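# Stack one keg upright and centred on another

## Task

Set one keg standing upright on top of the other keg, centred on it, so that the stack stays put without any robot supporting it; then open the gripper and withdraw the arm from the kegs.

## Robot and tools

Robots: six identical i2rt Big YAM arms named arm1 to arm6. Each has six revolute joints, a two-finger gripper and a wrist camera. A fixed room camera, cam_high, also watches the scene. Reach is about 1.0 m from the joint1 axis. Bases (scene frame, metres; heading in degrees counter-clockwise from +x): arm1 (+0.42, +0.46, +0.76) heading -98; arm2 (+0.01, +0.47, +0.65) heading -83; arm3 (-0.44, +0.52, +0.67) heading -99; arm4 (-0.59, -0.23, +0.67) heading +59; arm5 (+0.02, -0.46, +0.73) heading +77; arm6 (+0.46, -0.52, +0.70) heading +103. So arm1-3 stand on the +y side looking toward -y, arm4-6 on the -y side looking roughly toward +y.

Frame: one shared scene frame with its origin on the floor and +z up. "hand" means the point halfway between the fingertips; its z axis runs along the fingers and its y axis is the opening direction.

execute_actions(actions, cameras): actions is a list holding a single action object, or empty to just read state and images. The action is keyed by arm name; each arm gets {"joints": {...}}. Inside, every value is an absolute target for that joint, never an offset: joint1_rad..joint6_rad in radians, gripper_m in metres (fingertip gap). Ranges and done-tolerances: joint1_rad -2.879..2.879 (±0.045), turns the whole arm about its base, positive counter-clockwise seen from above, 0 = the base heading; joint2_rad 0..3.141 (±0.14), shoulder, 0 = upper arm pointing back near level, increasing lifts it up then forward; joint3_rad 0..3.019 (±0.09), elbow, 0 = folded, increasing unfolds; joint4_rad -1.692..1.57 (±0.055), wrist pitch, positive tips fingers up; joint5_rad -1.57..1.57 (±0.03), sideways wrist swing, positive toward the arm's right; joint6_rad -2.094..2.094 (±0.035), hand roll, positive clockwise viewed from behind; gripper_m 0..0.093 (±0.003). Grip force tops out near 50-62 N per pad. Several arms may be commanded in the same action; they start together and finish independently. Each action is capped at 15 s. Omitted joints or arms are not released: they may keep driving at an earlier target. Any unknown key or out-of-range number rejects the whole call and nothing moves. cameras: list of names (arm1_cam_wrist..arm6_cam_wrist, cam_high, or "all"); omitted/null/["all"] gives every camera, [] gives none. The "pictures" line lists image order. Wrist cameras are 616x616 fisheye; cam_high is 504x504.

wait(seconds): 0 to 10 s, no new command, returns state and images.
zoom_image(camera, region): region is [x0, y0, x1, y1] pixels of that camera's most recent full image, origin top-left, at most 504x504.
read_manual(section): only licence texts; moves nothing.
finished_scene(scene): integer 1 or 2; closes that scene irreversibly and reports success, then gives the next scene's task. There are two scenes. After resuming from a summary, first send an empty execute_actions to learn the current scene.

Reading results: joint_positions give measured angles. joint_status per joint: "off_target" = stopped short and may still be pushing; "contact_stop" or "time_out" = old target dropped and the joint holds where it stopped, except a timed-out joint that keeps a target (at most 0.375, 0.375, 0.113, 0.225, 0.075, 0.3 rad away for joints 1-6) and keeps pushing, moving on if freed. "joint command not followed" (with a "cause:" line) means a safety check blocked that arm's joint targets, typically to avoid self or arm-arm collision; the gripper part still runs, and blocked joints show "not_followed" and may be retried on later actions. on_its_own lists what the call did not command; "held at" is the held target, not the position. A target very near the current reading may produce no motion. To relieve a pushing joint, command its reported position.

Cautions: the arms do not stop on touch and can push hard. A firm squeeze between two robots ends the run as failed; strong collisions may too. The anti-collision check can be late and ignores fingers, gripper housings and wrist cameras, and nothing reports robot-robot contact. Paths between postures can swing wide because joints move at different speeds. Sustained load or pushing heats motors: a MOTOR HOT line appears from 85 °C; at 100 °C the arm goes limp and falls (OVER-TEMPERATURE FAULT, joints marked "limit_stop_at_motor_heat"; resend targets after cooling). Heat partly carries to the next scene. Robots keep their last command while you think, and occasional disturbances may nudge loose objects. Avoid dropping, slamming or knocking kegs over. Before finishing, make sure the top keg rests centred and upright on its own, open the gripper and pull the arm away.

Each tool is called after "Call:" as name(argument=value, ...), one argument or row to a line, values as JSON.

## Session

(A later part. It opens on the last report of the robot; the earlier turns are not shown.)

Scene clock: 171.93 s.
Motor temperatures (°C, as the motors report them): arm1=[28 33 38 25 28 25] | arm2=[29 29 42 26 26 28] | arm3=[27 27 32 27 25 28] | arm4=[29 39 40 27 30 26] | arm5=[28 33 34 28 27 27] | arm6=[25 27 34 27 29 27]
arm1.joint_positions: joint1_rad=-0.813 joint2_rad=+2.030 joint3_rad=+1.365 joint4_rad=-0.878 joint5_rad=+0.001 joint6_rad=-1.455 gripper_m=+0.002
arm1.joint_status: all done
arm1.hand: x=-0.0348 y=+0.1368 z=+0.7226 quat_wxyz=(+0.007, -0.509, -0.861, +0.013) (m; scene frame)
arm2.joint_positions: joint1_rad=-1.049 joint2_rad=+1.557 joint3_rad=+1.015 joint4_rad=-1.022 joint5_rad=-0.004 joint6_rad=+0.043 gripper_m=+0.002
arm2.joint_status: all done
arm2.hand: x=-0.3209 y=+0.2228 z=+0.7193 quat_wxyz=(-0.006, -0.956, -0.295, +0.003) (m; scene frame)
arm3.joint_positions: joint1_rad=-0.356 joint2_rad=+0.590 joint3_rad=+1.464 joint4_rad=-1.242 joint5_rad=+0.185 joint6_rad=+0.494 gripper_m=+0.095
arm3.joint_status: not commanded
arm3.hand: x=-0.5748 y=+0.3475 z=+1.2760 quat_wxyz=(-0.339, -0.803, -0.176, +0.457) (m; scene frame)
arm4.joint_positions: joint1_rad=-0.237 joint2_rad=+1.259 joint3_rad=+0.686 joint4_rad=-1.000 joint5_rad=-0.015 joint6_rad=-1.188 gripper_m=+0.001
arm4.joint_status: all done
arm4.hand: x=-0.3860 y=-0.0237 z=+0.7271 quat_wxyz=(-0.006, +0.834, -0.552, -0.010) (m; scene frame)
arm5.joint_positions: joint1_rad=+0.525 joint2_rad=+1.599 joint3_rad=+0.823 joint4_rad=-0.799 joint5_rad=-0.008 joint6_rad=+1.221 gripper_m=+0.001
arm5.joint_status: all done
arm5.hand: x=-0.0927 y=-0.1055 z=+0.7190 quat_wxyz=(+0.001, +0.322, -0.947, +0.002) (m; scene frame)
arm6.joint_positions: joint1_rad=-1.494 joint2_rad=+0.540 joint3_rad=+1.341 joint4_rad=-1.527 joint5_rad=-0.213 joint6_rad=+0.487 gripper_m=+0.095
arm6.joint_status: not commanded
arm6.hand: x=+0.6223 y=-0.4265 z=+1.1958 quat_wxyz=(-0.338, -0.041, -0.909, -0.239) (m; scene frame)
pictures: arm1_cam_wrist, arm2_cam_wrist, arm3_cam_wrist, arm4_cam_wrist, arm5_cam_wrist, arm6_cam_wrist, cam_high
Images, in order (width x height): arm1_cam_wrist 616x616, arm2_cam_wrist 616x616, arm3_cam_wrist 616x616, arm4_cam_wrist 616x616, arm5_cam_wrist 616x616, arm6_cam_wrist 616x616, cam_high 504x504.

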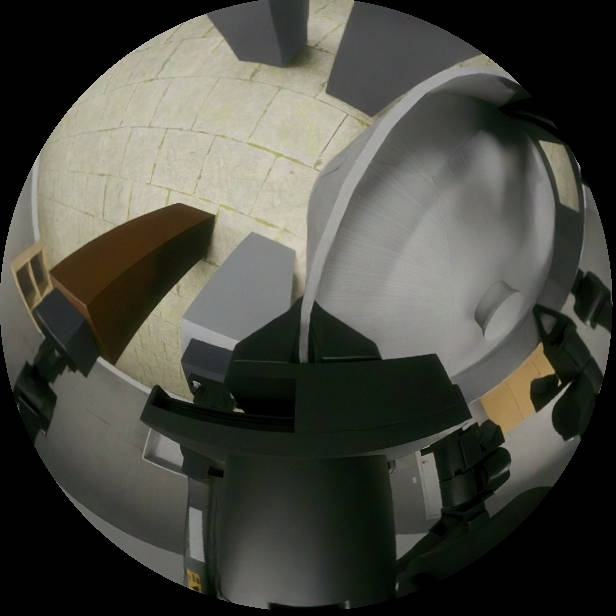

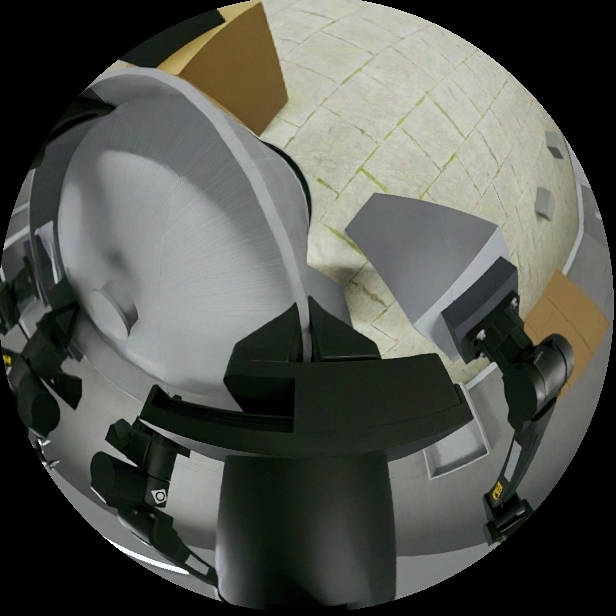

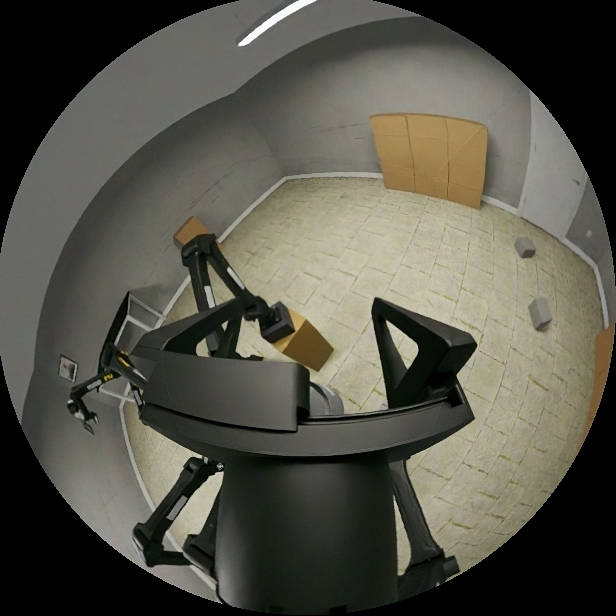

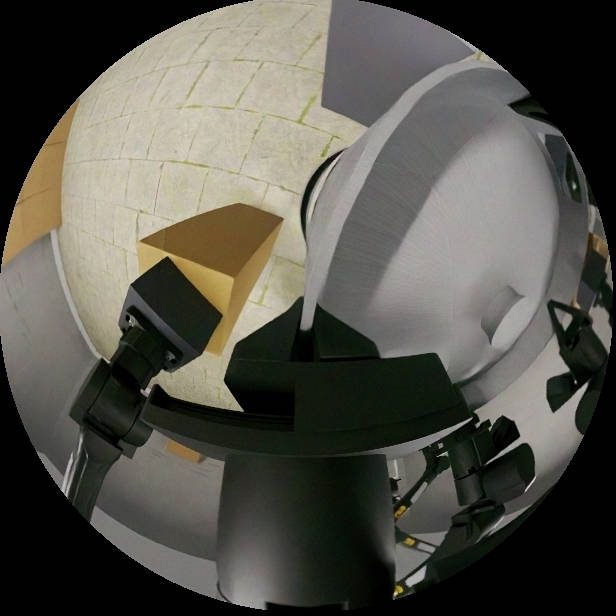

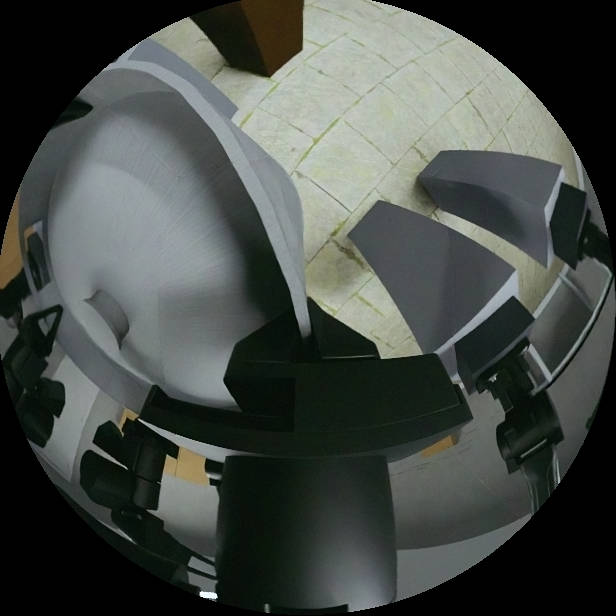

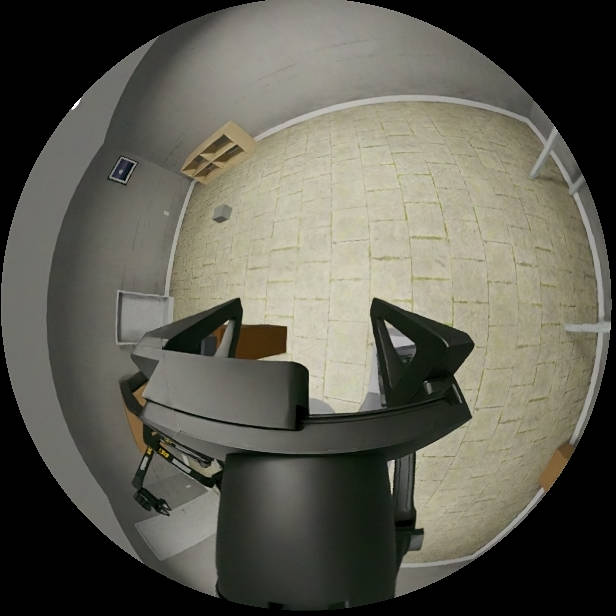

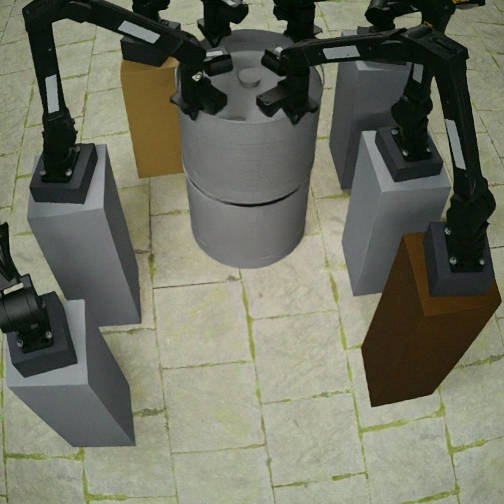

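Call:
zoom_image(
  camera="arm4_cam_wrist",
  region=[270, 130, 390, 270],
)

Call:
zoom_image(
  camera="arm2_cam_wrist",
  region=[230, 120, 350, 260],
)

Call:
zoom_image(
  camera="cam_high",
  region=[165, 110, 335, 280],
)

Region (270, 130, 390, 270) of arm4_cam_wrist's 616x616 image, scaled by 3.600, with more detail than that image has; it fills the left 432 columns of this view, and the rest is white.

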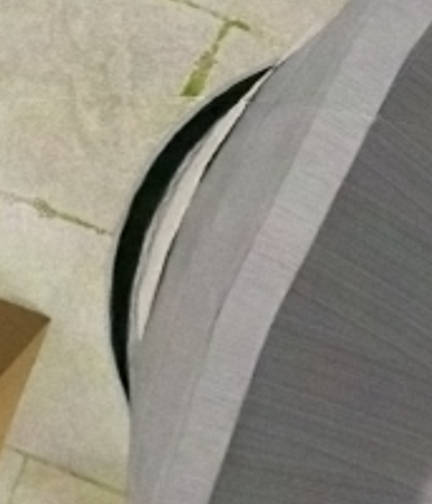

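Region (230, 120, 350, 260) of arm2_cam_wrist's 616x616 image, scaled by 3.600, with more detail than that image has; it fills the left 432 columns of this view, and the rest is white.

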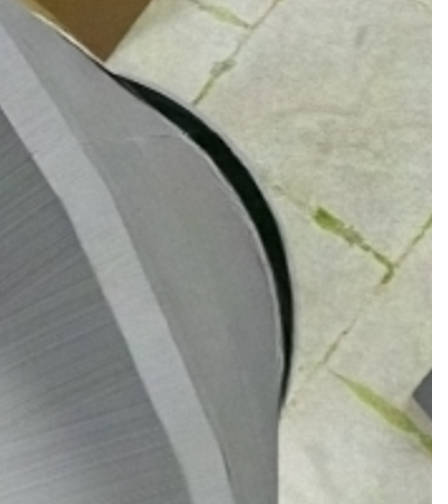

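Region (165, 110, 335, 280) of cam_high's 504x504 image, scaled by 2.965, with more detail than that image has.

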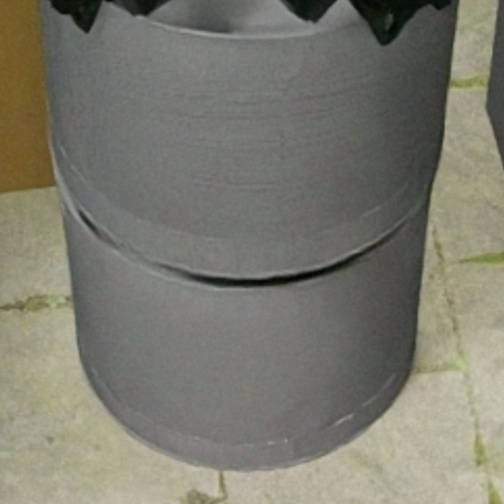

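Call:
execute_actions(
  actions=[
    {"arm1":{"joints":{"joint1_rad":-0.84,"joint2_rad":2.009,"joint3_rad":1.451,"joint4_rad":-0.865,"joint6_rad":-1.475}},"arm2":{"joints":{"joint1_rad":-1.101,"joint2_rad":1.535,"joint3_rad":1.077,"joint4_rad":-0.97,"joint6_rad":0.005}},"arm4":{"joints":{"joint1_rad":-0.19,"joint2_rad":1.196,"joint3_rad":0.683,"joint4_rad":-0.925,"joint6_rad":-1.135}},"arm5":{"joints":{"joint1_rad":0.566,"joint2_rad":1.619,"joint3_rad":0.904,"joint4_rad":-0.725,"joint6_rad":1.27}}},
  ],
  cameras=["arm1_cam_wrist","arm2_cam_wrist","arm4_cam_wrist","arm5_cam_wrist","cam_high"],
)

Call:
zoom_image(
  camera="arm4_cam_wrist",
  region=[270, 130, 390, 270],
)

Call:
zoom_image(
  camera="arm2_cam_wrist",
  region=[230, 120, 350, 260],
)

Call:
zoom_image(
  camera="arm1_cam_wrist",
  region=[270, 130, 390, 270],
)

Call:
zoom_image(
  camera="arm5_cam_wrist",
  region=[230, 120, 350, 260],
)

Call:
zoom_image(
  camera="cam_high",
  region=[165, 110, 335, 280],
)

Scene clock: 188.90 s.
Motor temperatures (°C, as the motors report them): arm1=[28 35 39 25 28 25] | arm2=[29 30 43 26 26 28] | arm3=[27 27 32 27 25 28] | arm4=[29 36 40 27 30 26] | arm5=[28 32 36 28 27 27] | arm6=[25 27 34 27 29 27]
arm1.joint_positions: joint1_rad=-0.834 joint2_rad=+2.095 joint3_rad=+1.382 joint4_rad=-0.824 joint5_rad=+0.003 joint6_rad=-1.481 gripper_m=+0.002
arm1.joint_status: all done
arm1.hand: x=-0.0498 y=+0.1415 z=+0.6931 quat_wxyz=(+0.009, -0.507, -0.862, +0.016) (m; scene frame)
arm2.joint_positions: joint1_rad=-1.074 joint2_rad=+1.627 joint3_rad=+1.015 joint4_rad=-0.957 joint5_rad=+0.001 joint6_rad=+0.016 gripper_m=+0.002
arm2.joint_status: all done
arm2.hand: x=-0.3362 y=+0.2255 z=+0.6916 quat_wxyz=(-0.003, -0.955, -0.296, +0.002) (m; scene frame)
arm3.joint_positions: joint1_rad=-0.356 joint2_rad=+0.590 joint3_rad=+1.464 joint4_rad=-1.242 joint5_rad=+0.185 joint6_rad=+0.494 gripper_m=+0.095
arm3.joint_status: not commanded
arm3.hand: x=-0.5748 y=+0.3475 z=+1.2760 quat_wxyz=(-0.339, -0.803, -0.176, +0.457) (m; scene frame)
arm4.joint_positions: joint1_rad=-0.191 joint2_rad=+1.293 joint3_rad=+0.623 joint4_rad=-0.897 joint5_rad=-0.011 joint6_rad=-1.148 gripper_m=+0.001
arm4.joint_status: all done
arm4.hand: x=-0.4000 y=-0.0199 z=+0.6983 quat_wxyz=(-0.008, +0.836, -0.549, -0.008) (m; scene frame)
arm5.joint_positions: joint1_rad=+0.557 joint2_rad=+1.681 joint3_rad=+0.823 joint4_rad=-0.714 joint5_rad=-0.010 joint6_rad=+1.245 gripper_m=+0.001
arm5.joint_status: all done
arm5.hand: x=-0.1069 y=-0.1013 z=+0.6899 quat_wxyz=(+0.002, +0.325, -0.946, +0.000) (m; scene frame)
arm6.joint_positions: joint1_rad=-1.494 joint2_rad=+0.540 joint3_rad=+1.341 joint4_rad=-1.527 joint5_rad=-0.213 joint6_rad=+0.487 gripper_m=+0.095
arm6.joint_status: not commanded
arm6.hand: x=+0.6223 y=-0.4265 z=+1.1958 quat_wxyz=(-0.338, -0.041, -0.909, -0.239) (m; scene frame)
pictures: arm1_cam_wrist, arm2_cam_wrist, arm4_cam_wrist, arm5_cam_wrist, cam_high
Images, in order (width x height): arm1_cam_wrist 616x616, arm2_cam_wrist 616x616, arm4_cam_wrist 616x616, arm5_cam_wrist 616x616, cam_high 504x504.

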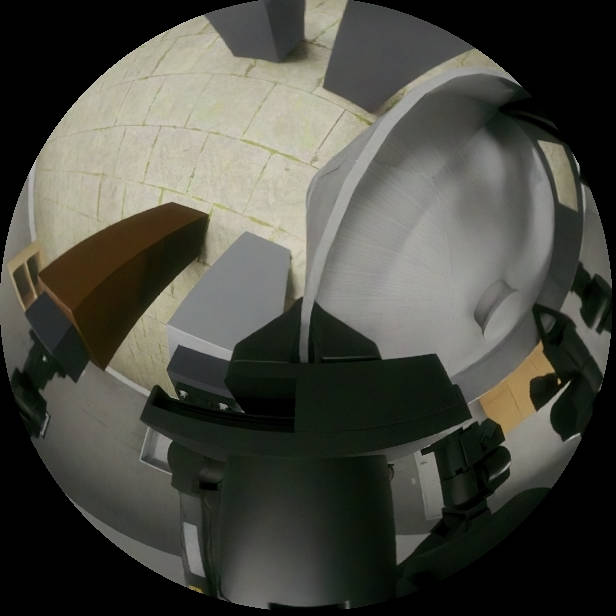

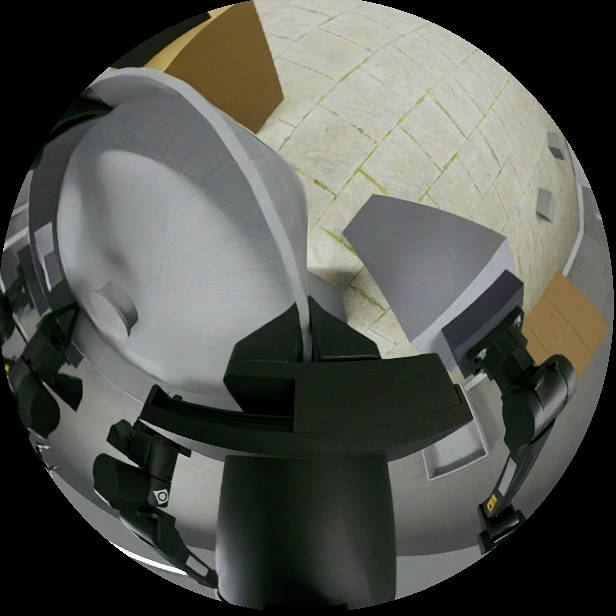

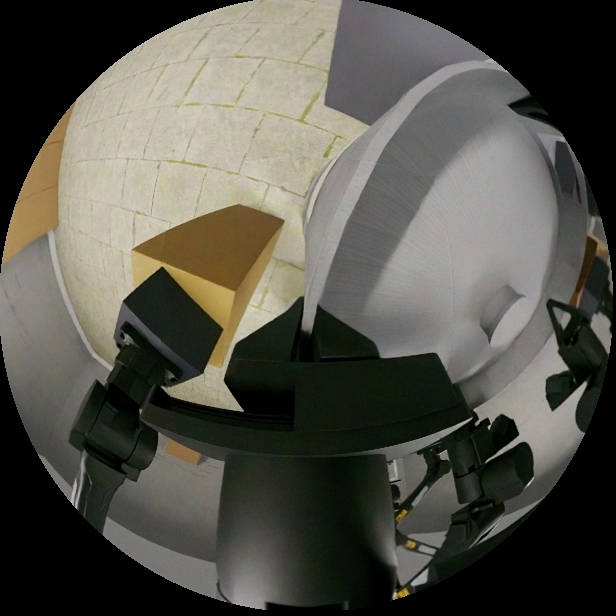

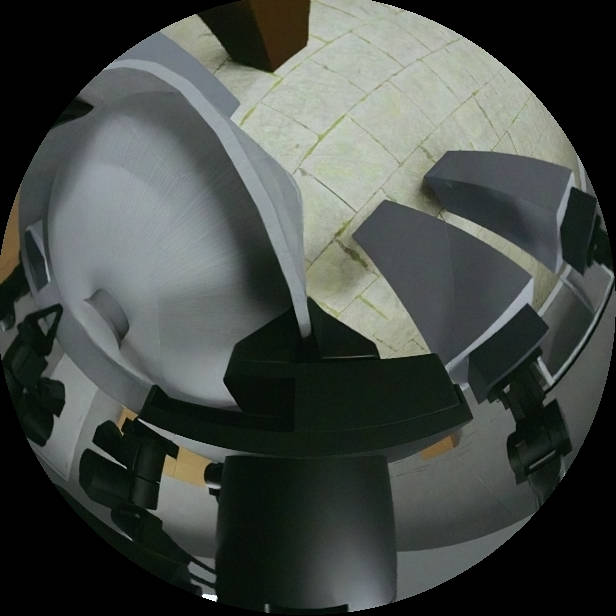

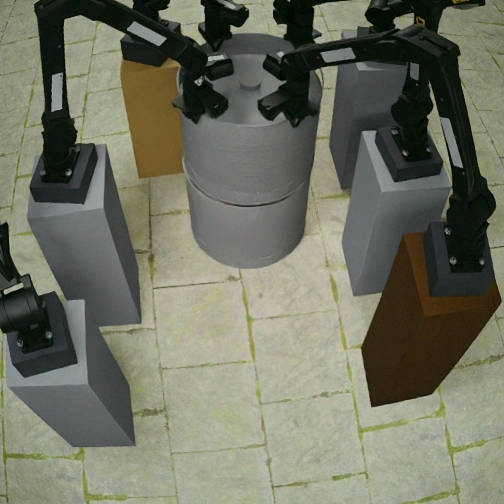

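Region (270, 130, 390, 270) of arm4_cam_wrist's 616x616 image, scaled by 3.600, with more detail than that image has; it fills the left 432 columns of this view, and the rest is white.

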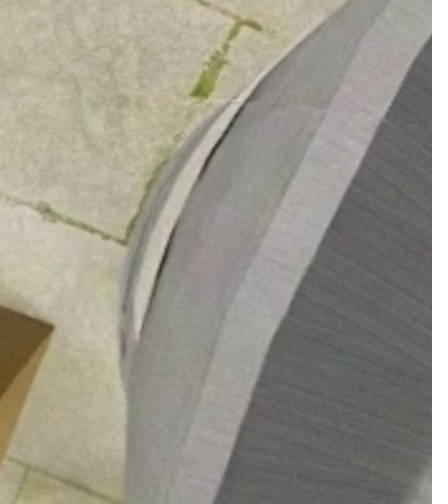

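Region (230, 120, 350, 260) of arm2_cam_wrist's 616x616 image, scaled by 3.600, with more detail than that image has; it fills the left 432 columns of this view, and the rest is white.

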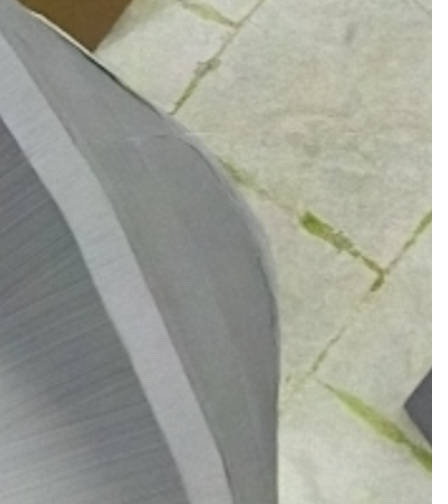

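Region (270, 130, 390, 270) of arm1_cam_wrist's 616x616 image, scaled by 3.600, with more detail than that image has; it fills the left 432 columns of this view, and the rest is white.

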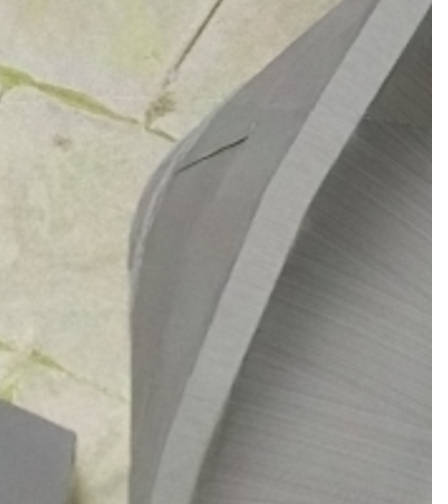

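Region (230, 120, 350, 260) of arm5_cam_wrist's 616x616 image, scaled by 3.600, with more detail than that image has; it fills the left 432 columns of this view, and the rest is white.

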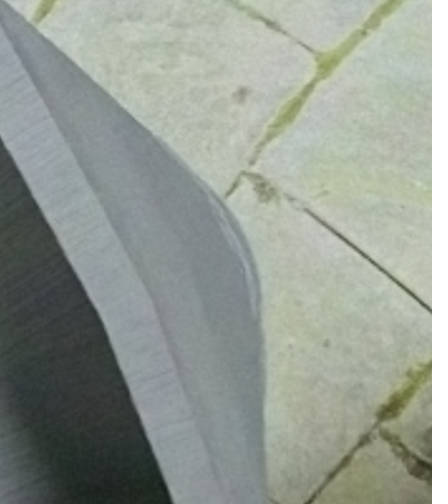

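Region (165, 110, 335, 280) of cam_high's 504x504 image, scaled by 2.965, with more detail than that image has.

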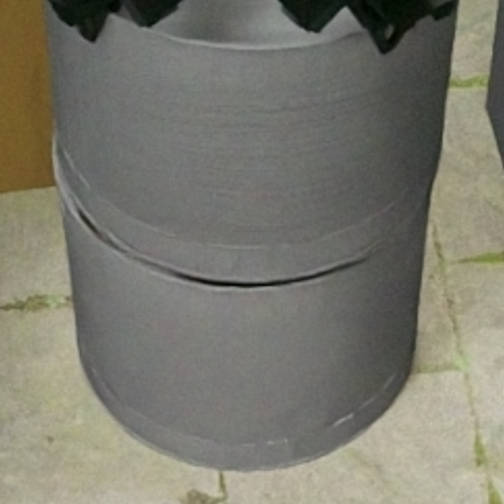

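Call:
execute_actions(
  actions=[
    {"arm1":{"joints":{"joint2_rad":2.056,"joint3_rad":1.442,"joint4_rad":-0.808}},"arm2":{"joints":{"joint2_rad":1.579,"joint3_rad":1.044,"joint4_rad":-0.893}},"arm4":{"joints":{"joint2_rad":1.257,"joint3_rad":0.643,"joint4_rad":-0.824}},"arm5":{"joints":{"joint2_rad":1.685,"joint3_rad":0.886,"joint4_rad":-0.641}}},
  ],
  cameras=["arm2_cam_wrist","arm4_cam_wrist","cam_high"],
)

Call:
zoom_image(
  camera="cam_high",
  region=[165, 110, 335, 280],
)

Scene clock: 194.83 s.
Motor temperatures (°C, as the motors report them): arm1=[28 35 40 25 28 25] | arm2=[29 30 42 26 26 28] | arm3=[27 27 32 27 25 28] | arm4=[29 36 40 27 30 26] | arm5=[28 32 37 28 27 27] | arm6=[25 27 34 27 29 27]
arm1.joint_positions: joint1_rad=-0.841 joint2_rad=+2.134 joint3_rad=+1.382 joint4_rad=-0.787 joint5_rad=+0.002 joint6_rad=-1.491 gripper_m=+0.002
arm1.joint_status: all done
arm1.hand: x=-0.0524 y=+0.1438 z=+0.6719 quat_wxyz=(+0.008, -0.505, -0.863, +0.015) (m; scene frame)
arm2.joint_positions: joint1_rad=-1.080 joint2_rad=+1.672 joint3_rad=+0.995 joint4_rad=-0.895 joint5_rad=+0.001 joint6_rad=+0.009 gripper_m=+0.002
arm2.joint_status: all done
arm2.hand: x=-0.3384 y=+0.2267 z=+0.6673 quat_wxyz=(-0.002, -0.955, -0.297, +0.000) (m; scene frame)
arm3.joint_positions: joint1_rad=-0.356 joint2_rad=+0.590 joint3_rad=+1.464 joint4_rad=-1.242 joint5_rad=+0.185 joint6_rad=+0.494 gripper_m=+0.095
arm3.joint_status: not commanded
arm3.hand: x=-0.5748 y=+0.3475 z=+1.2760 quat_wxyz=(-0.339, -0.803, -0.176, +0.457) (m; scene frame)
arm4.joint_positions: joint1_rad=-0.187 joint2_rad=+1.355 joint3_rad=+0.590 joint4_rad=-0.801 joint5_rad=-0.011 joint6_rad=-1.148 gripper_m=+0.001
arm4.joint_status: all done
arm4.hand: x=-0.4005 y=-0.0189 z=+0.6729 quat_wxyz=(-0.008, +0.837, -0.548, -0.007) (m; scene frame)
arm5.joint_positions: joint1_rad=+0.558 joint2_rad=+1.740 joint3_rad=+0.823 joint4_rad=-0.656 joint5_rad=-0.004 joint6_rad=+1.245 gripper_m=+0.001
arm5.joint_status: all done
arm5.hand: x=-0.1076 y=-0.0976 z=+0.6684 quat_wxyz=(-0.001, +0.326, -0.945, +0.001) (m; scene frame)
arm6.joint_positions: joint1_rad=-1.494 joint2_rad=+0.540 joint3_rad=+1.341 joint4_rad=-1.527 joint5_rad=-0.213 joint6_rad=+0.487 gripper_m=+0.095
arm6.joint_status: not commanded
arm6.hand: x=+0.6223 y=-0.4265 z=+1.1958 quat_wxyz=(-0.338, -0.041, -0.909, -0.239) (m; scene frame)
pictures: arm2_cam_wrist, arm4_cam_wrist, cam_high
Images, in order (width x height): arm2_cam_wrist 616x616, arm4_cam_wrist 616x616, cam_high 504x504.

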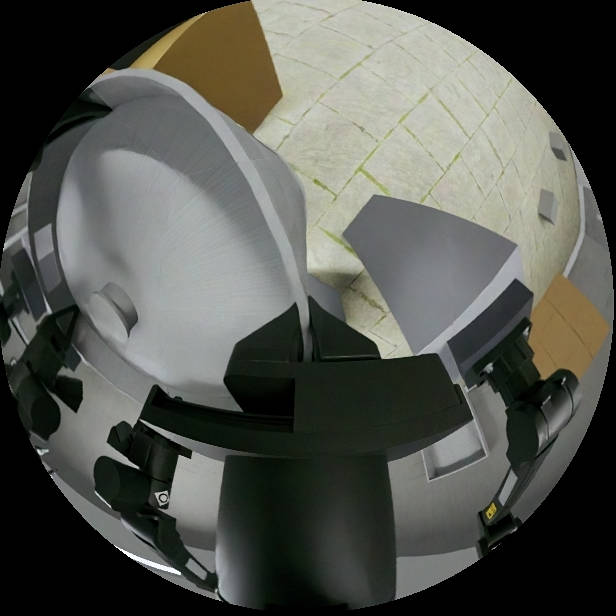

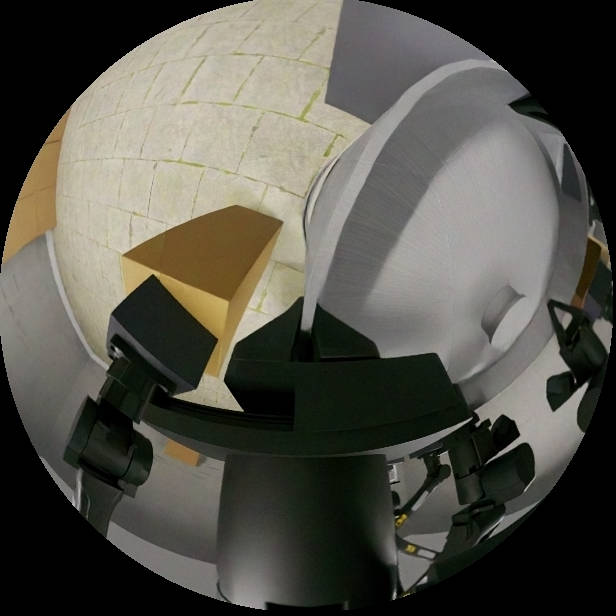

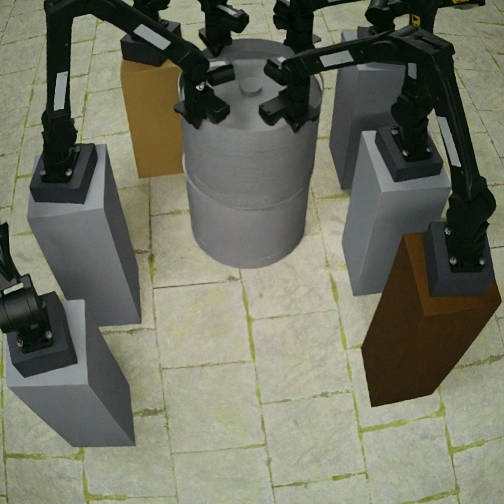

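Region (165, 110, 335, 280) of cam_high's 504x504 image, scaled by 2.965, with more detail than that image has.

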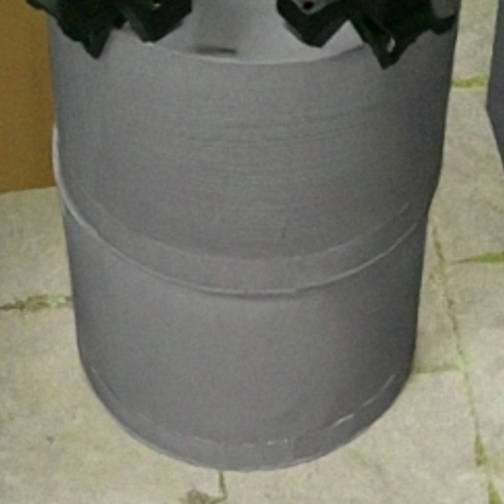

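Call:
zoom_image(
  camera="cam_high",
  region=[172, 135, 222, 205],
)

Call:
zoom_image(
  camera="cam_high",
  region=[278, 135, 328, 205],
)

Call:
zoom_image(
  camera="arm4_cam_wrist",
  region=[285, 140, 365, 270],
)

Region (172, 135, 222, 205) of cam_high's 504x504 image, scaled by 7.200, with more detail than that image has; it fills the left 360 columns of this view, and the rest is white.

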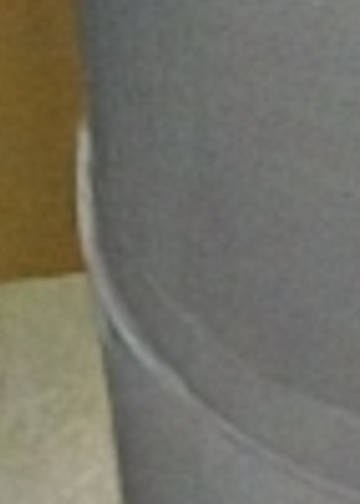

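Region (278, 135, 328, 205) of cam_high's 504x504 image, scaled by 7.200, with more detail than that image has; it fills the left 360 columns of this view, and the rest is white.

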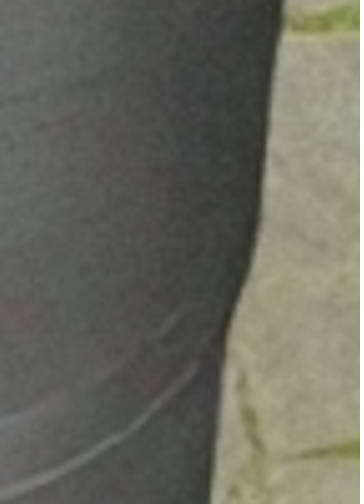

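Region (285, 140, 365, 270) of arm4_cam_wrist's 616x616 image, scaled by 3.877, with more detail than that image has; it fills the left 310 columns of this view, and the rest is white.

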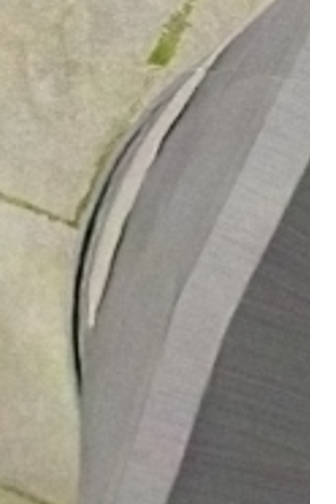

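Call:
execute_actions(
  actions=[
    {"arm1":{"joints":{"joint1_rad":-0.828,"joint2_rad":2.064,"joint3_rad":1.47,"joint4_rad":-0.825}},"arm2":{"joints":{"joint1_rad":-1.07,"joint2_rad":1.592,"joint3_rad":1.078,"joint4_rad":-0.91}},"arm4":{"joints":{"joint1_rad":-0.203,"joint2_rad":1.217,"joint3_rad":0.622,"joint4_rad":-0.84}},"arm5":{"joints":{"joint1_rad":0.582,"joint2_rad":1.658,"joint3_rad":0.865,"joint4_rad":-0.65}}},
  ],
  cameras=["arm2_cam_wrist","arm4_cam_wrist","cam_high"],
)

Call:
zoom_image(
  camera="cam_high",
  region=[172, 135, 328, 225],
)

Call:
zoom_image(
  camera="arm4_cam_wrist",
  region=[285, 140, 365, 270],
)

Call:
zoom_image(
  camera="arm2_cam_wrist",
  region=[245, 130, 325, 260],
)

Scene clock: 209.20 s.
Motor temperatures (°C, as the motors report them): arm1=[28 36 40 25 28 25] | arm2=[29 31 41 26 26 28] | arm3=[27 27 32 27 25 28] | arm4=[29 36 39 27 30 26] | arm5=[28 33 36 28 27 27] | arm6=[25 27 34 27 29 27]
arm1.joint_positions: joint1_rad=-0.839 joint2_rad=+2.135 joint3_rad=+1.385 joint4_rad=-0.787 joint5_rad=+0.002 joint6_rad=-1.491 gripper_m=+0.002
arm1.joint_status: all done
arm1.hand: x=-0.0526 y=+0.1426 z=+0.6719 quat_wxyz=(+0.008, -0.505, -0.863, +0.015) (m; scene frame)
arm2.joint_positions: joint1_rad=-1.077 joint2_rad=+1.672 joint3_rad=+0.995 joint4_rad=-0.895 joint5_rad=+0.001 joint6_rad=+0.009 gripper_m=+0.002
arm2.joint_status: all done
arm2.hand: x=-0.3378 y=+0.2258 z=+0.6673 quat_wxyz=(-0.002, -0.955, -0.298, +0.000) (m; scene frame)
arm3.joint_positions: joint1_rad=-0.356 joint2_rad=+0.590 joint3_rad=+1.464 joint4_rad=-1.242 joint5_rad=+0.185 joint6_rad=+0.494 gripper_m=+0.095
arm3.joint_status: not commanded
arm3.hand: x=-0.5748 y=+0.3475 z=+1.2760 quat_wxyz=(-0.339, -0.803, -0.176, +0.457) (m; scene frame)
arm4.joint_positions: joint1_rad=-0.189 joint2_rad=+1.343 joint3_rad=+0.582 joint4_rad=-0.798 joint5_rad=-0.010 joint6_rad=-1.148 gripper_m=+0.001
arm4.joint_status: all done
arm4.hand: x=-0.4013 y=-0.0206 z=+0.6737 quat_wxyz=(-0.012, +0.836, -0.548, -0.006) (m; scene frame)
arm5.joint_positions: joint1_rad=+0.562 joint2_rad=+1.739 joint3_rad=+0.819 joint4_rad=-0.656 joint5_rad=-0.003 joint6_rad=+1.245 gripper_m=+0.001
arm5.joint_status: all done
arm5.hand: x=-0.1081 y=-0.0997 z=+0.6680 quat_wxyz=(-0.002, +0.328, -0.945, +0.002) (m; scene frame)
arm6.joint_positions: joint1_rad=-1.494 joint2_rad=+0.540 joint3_rad=+1.341 joint4_rad=-1.527 joint5_rad=-0.213 joint6_rad=+0.487 gripper_m=+0.095
arm6.joint_status: not commanded
arm6.hand: x=+0.6223 y=-0.4265 z=+1.1958 quat_wxyz=(-0.338, -0.041, -0.909, -0.239) (m; scene frame)
pictures: arm2_cam_wrist, arm4_cam_wrist, cam_high
Images, in order (width x height): arm2_cam_wrist 616x616, arm4_cam_wrist 616x616, cam_high 504x504.

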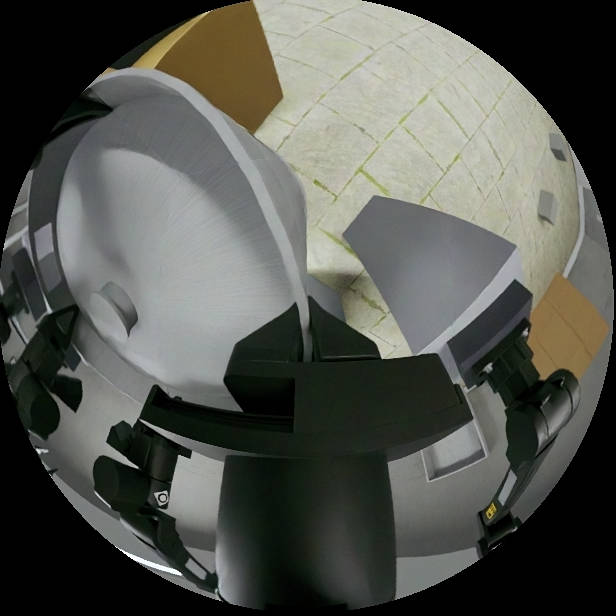

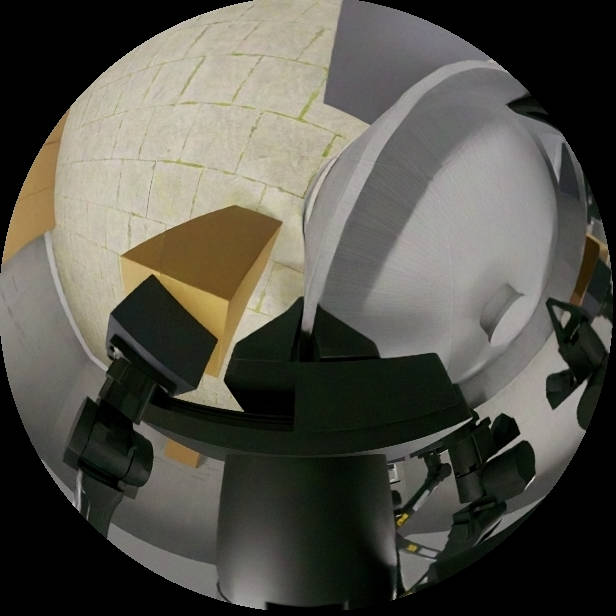

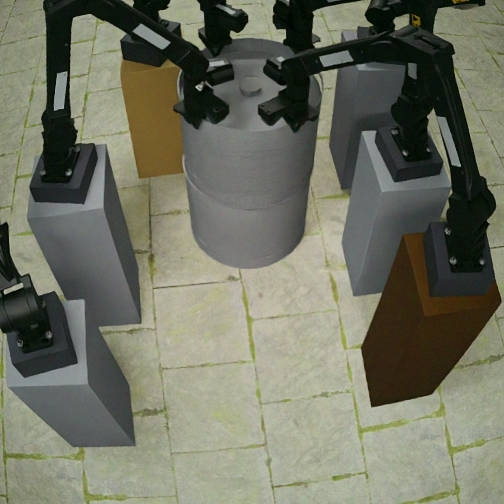

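Region (172, 135, 328, 225) of cam_high's 504x504 image, scaled by 3.231, with more detail than that image has; it fills the top 291 rows of this view, and the rest is white.

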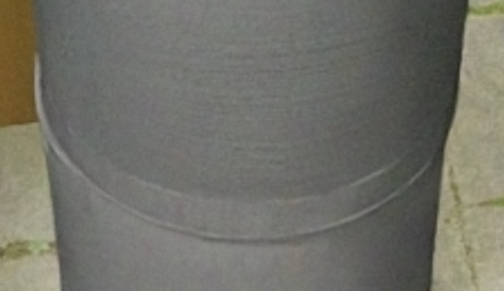

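Region (285, 140, 365, 270) of arm4_cam_wrist's 616x616 image, scaled by 3.877, with more detail than that image has; it fills the left 310 columns of this view, and the rest is white.

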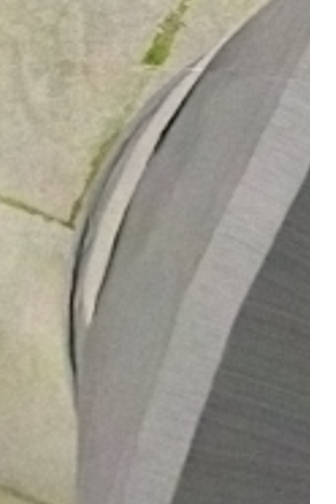

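Region (245, 130, 325, 260) of arm2_cam_wrist's 616x616 image, scaled by 3.877, with more detail than that image has; it fills the left 310 columns of this view, and the rest is white.

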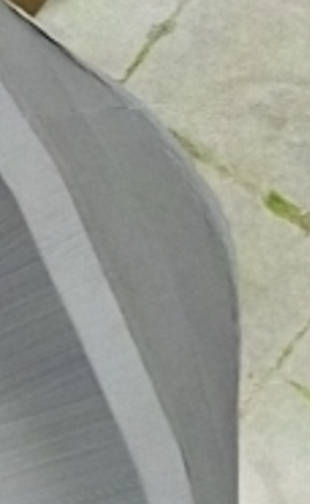

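Call:
execute_actions(
  actions=[
    {"arm1":{"joints":{"joint1_rad":-0.818,"joint2_rad":2.1}},"arm2":{"joints":{"joint1_rad":-1.055,"joint2_rad":1.64}},"arm4":{"joints":{"joint1_rad":-0.215,"joint3_rad":0.59,"joint4_rad":-0.81}},"arm5":{"joints":{"joint3_rad":0.83}}},
  ],
  cameras=["arm4_cam_wrist","cam_high"],
)

Call:
zoom_image(
  camera="cam_high",
  region=[172, 135, 328, 225],
)

Call:
zoom_image(
  camera="arm4_cam_wrist",
  region=[285, 140, 365, 270],
)

Scene clock: 213.47 s.
Motor temperatures (°C, as the motors report them): arm1=[28 36 41 25 28 25] | arm2=[29 31 41 26 26 28] | arm3=[27 27 32 27 25 28] | arm4=[29 36 38 27 30 26] | arm5=[28 33 36 28 27 27] | arm6=[25 27 34 27 29 27]
arm1.joint_positions: joint1_rad=-0.835 joint2_rad=+2.140 joint3_rad=+1.393 joint4_rad=-0.793 joint5_rad=+0.004 joint6_rad=-1.488 gripper_m=+0.002
arm1.joint_status: all done
arm1.hand: x=-0.0531 y=+0.1400 z=+0.6718 quat_wxyz=(+0.009, -0.504, -0.864, +0.014) (m; scene frame)
arm2.joint_positions: joint1_rad=-1.072 joint2_rad=+1.679 joint3_rad=+0.999 joint4_rad=-0.894 joint5_rad=+0.005 joint6_rad=+0.010 gripper_m=+0.002
arm2.joint_status: all done
arm2.hand: x=-0.3381 y=+0.2236 z=+0.6657 quat_wxyz=(+0.000, -0.954, -0.300, +0.000) (m; scene frame)
arm3.joint_positions: joint1_rad=-0.356 joint2_rad=+0.590 joint3_rad=+1.464 joint4_rad=-1.242 joint5_rad=+0.185 joint6_rad=+0.494 gripper_m=+0.095
arm3.joint_status: not commanded
arm3.hand: x=-0.5748 y=+0.3475 z=+1.2760 quat_wxyz=(-0.339, -0.803, -0.176, +0.457) (m; scene frame)
arm4.joint_positions: joint1_rad=-0.193 joint2_rad=+1.334 joint3_rad=+0.563 joint4_rad=-0.774 joint5_rad=-0.010 joint6_rad=-1.151 gripper_m=+0.001
arm4.joint_status: all done
arm4.hand: x=-0.4024 y=-0.0235 z=+0.6706 quat_wxyz=(-0.018, +0.836, -0.549, -0.005) (m; scene frame)
arm5.joint_positions: joint1_rad=+0.567 joint2_rad=+1.736 joint3_rad=+0.808 joint4_rad=-0.645 joint5_rad=-0.001 joint6_rad=+1.249 gripper_m=+0.001
arm5.joint_status: all done
arm5.hand: x=-0.1086 y=-0.1030 z=+0.6663 quat_wxyz=(-0.003, +0.328, -0.945, +0.001) (m; scene frame)
arm6.joint_positions: joint1_rad=-1.494 joint2_rad=+0.540 joint3_rad=+1.341 joint4_rad=-1.527 joint5_rad=-0.213 joint6_rad=+0.487 gripper_m=+0.095
arm6.joint_status: not commanded
arm6.hand: x=+0.6223 y=-0.4265 z=+1.1958 quat_wxyz=(-0.338, -0.041, -0.909, -0.239) (m; scene frame)
pictures: arm4_cam_wrist, cam_high
Images, in order (width x height): arm4_cam_wrist 616x616, cam_high 504x504.

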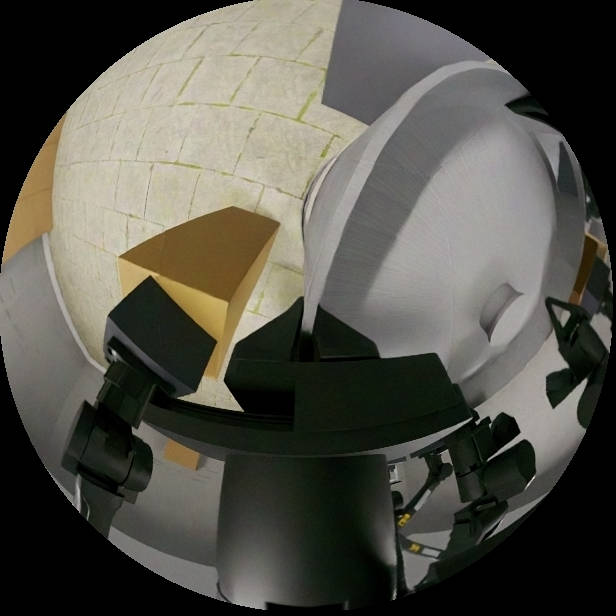

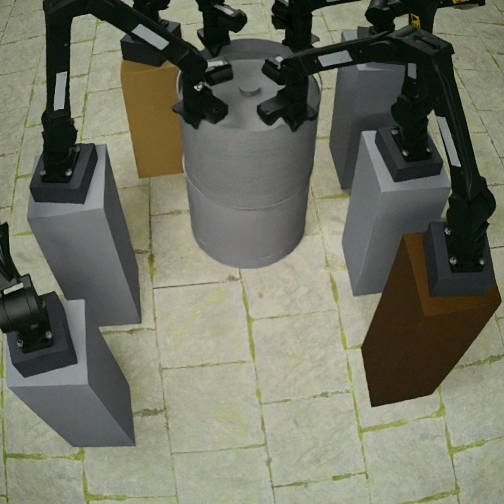

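Region (172, 135, 328, 225) of cam_high's 504x504 image, scaled by 3.231, with more detail than that image has; it fills the top 291 rows of this view, and the rest is white.

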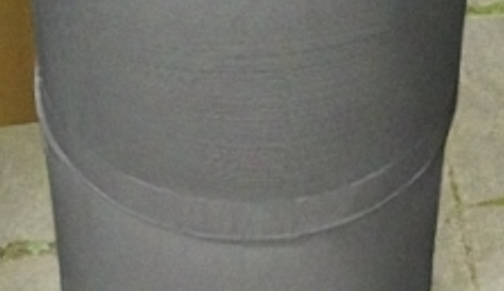

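Region (285, 140, 365, 270) of arm4_cam_wrist's 616x616 image, scaled by 3.877, with more detail than that image has; it fills the left 310 columns of this view, and the rest is white.

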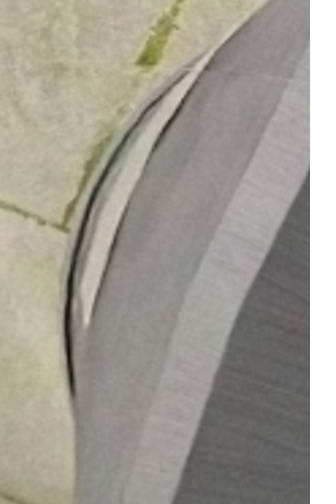

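Call:
execute_actions(
  actions=[
    {"arm1":{"joints":{"joint1_rad":-0.84,"joint2_rad":2.15,"joint3_rad":1.42,"joint4_rad":-0.79}},"arm2":{"joints":{"joint1_rad":-1.075,"joint2_rad":1.69,"joint3_rad":1.01,"joint4_rad":-0.885}},"arm4":{"joints":{"joint1_rad":-0.19,"joint2_rad":1.32,"joint3_rad":0.567,"joint4_rad":-0.78}},"arm5":{"joints":{"joint1_rad":0.575,"joint2_rad":1.745,"joint3_rad":0.815,"joint4_rad":-0.64}}},
  ],
  cameras=["arm4_cam_wrist","arm1_cam_wrist","cam_high"],
)

Call:
zoom_image(
  camera="cam_high",
  region=[172, 135, 328, 225],
)

Call:
zoom_image(
  camera="arm4_cam_wrist",
  region=[285, 140, 365, 270],
)

Scene clock: 217.97 s.
Motor temperatures (°C, as the motors report them): arm1=[28 35 41 25 28 25] | arm2=[29 31 42 26 26 28] | arm3=[27 27 33 27 25 28] | arm4=[29 36 38 27 30 26] | arm5=[28 33 36 28 27 27] | arm6=[25 27 34 27 29 27]
arm1.joint_positions: joint1_rad=-0.836 joint2_rad=+2.143 joint3_rad=+1.395 joint4_rad=-0.790 joint5_rad=+0.004 joint6_rad=-1.488 gripper_m=+0.002
arm1.joint_status: all done
arm1.hand: x=-0.0541 y=+0.1396 z=+0.6707 quat_wxyz=(+0.009, -0.504, -0.863, +0.015) (m; scene frame)
arm2.joint_positions: joint1_rad=-1.072 joint2_rad=+1.685 joint3_rad=+0.999 joint4_rad=-0.885 joint5_rad=+0.006 joint6_rad=+0.010 gripper_m=+0.002
arm2.joint_status: all done
arm2.hand: x=-0.3394 y=+0.2227 z=+0.6634 quat_wxyz=(-0.001, -0.954, -0.300, +0.002) (m; scene frame)
arm3.joint_positions: joint1_rad=-0.356 joint2_rad=+0.590 joint3_rad=+1.464 joint4_rad=-1.242 joint5_rad=+0.185 joint6_rad=+0.494 gripper_m=+0.095
arm3.joint_status: not commanded
arm3.hand: x=-0.5748 y=+0.3475 z=+1.2760 quat_wxyz=(-0.339, -0.803, -0.176, +0.457) (m; scene frame)
arm4.joint_positions: joint1_rad=-0.189 joint2_rad=+1.338 joint3_rad=+0.553 joint4_rad=-0.763 joint5_rad=-0.010 joint6_rad=-1.150 gripper_m=+0.001
arm4.joint_status: all done
arm4.hand: x=-0.4053 y=-0.0249 z=+0.6668 quat_wxyz=(-0.017, +0.837, -0.547, -0.005) (m; scene frame)
arm5.joint_positions: joint1_rad=+0.573 joint2_rad=+1.738 joint3_rad=+0.804 joint4_rad=-0.638 joint5_rad=-0.002 joint6_rad=+1.253 gripper_m=+0.001
arm5.joint_status: all done
arm5.hand: x=-0.1105 y=-0.1047 z=+0.6649 quat_wxyz=(-0.002, +0.329, -0.944, +0.000) (m; scene frame)
arm6.joint_positions: joint1_rad=-1.494 joint2_rad=+0.540 joint3_rad=+1.341 joint4_rad=-1.527 joint5_rad=-0.213 joint6_rad=+0.487 gripper_m=+0.095
arm6.joint_status: not commanded
arm6.hand: x=+0.6223 y=-0.4265 z=+1.1958 quat_wxyz=(-0.338, -0.041, -0.909, -0.239) (m; scene frame)
pictures: arm1_cam_wrist, arm4_cam_wrist, cam_high
Images, in order (width x height): arm1_cam_wrist 616x616, arm4_cam_wrist 616x616, cam_high 504x504.

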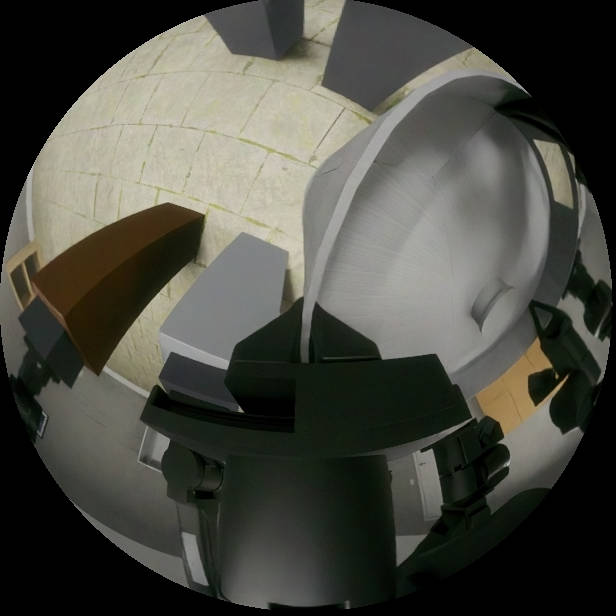

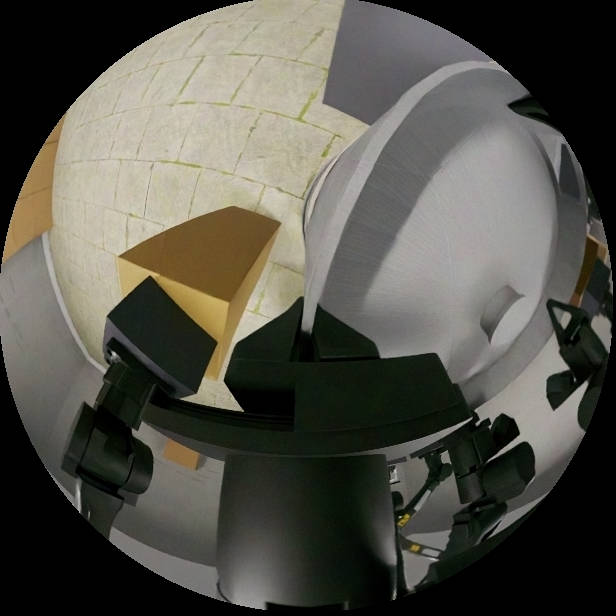

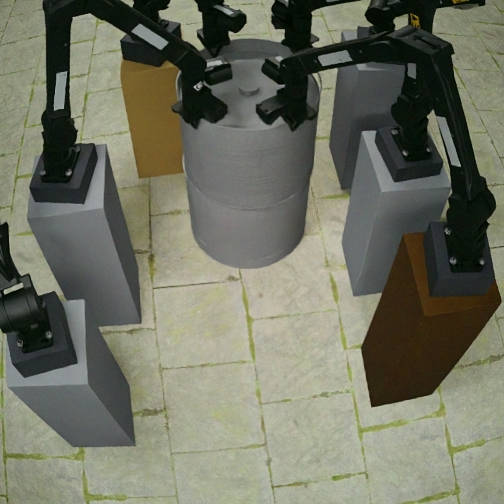

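Region (172, 135, 328, 225) of cam_high's 504x504 image, scaled by 3.231, with more detail than that image has; it fills the top 291 rows of this view, and the rest is white.

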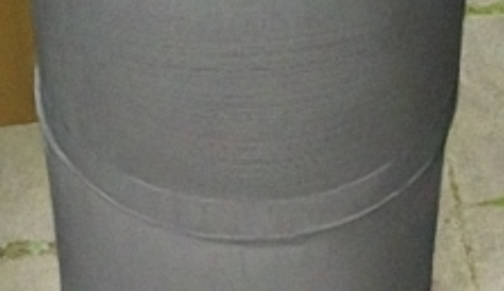

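Region (285, 140, 365, 270) of arm4_cam_wrist's 616x616 image, scaled by 3.877, with more detail than that image has; it fills the left 310 columns of this view, and the rest is white.

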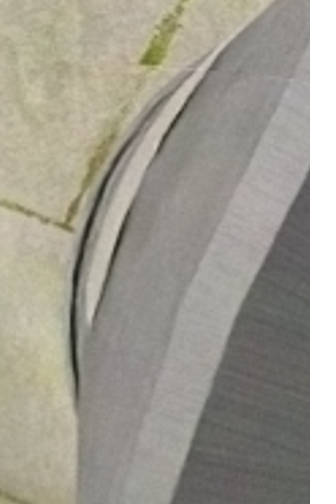

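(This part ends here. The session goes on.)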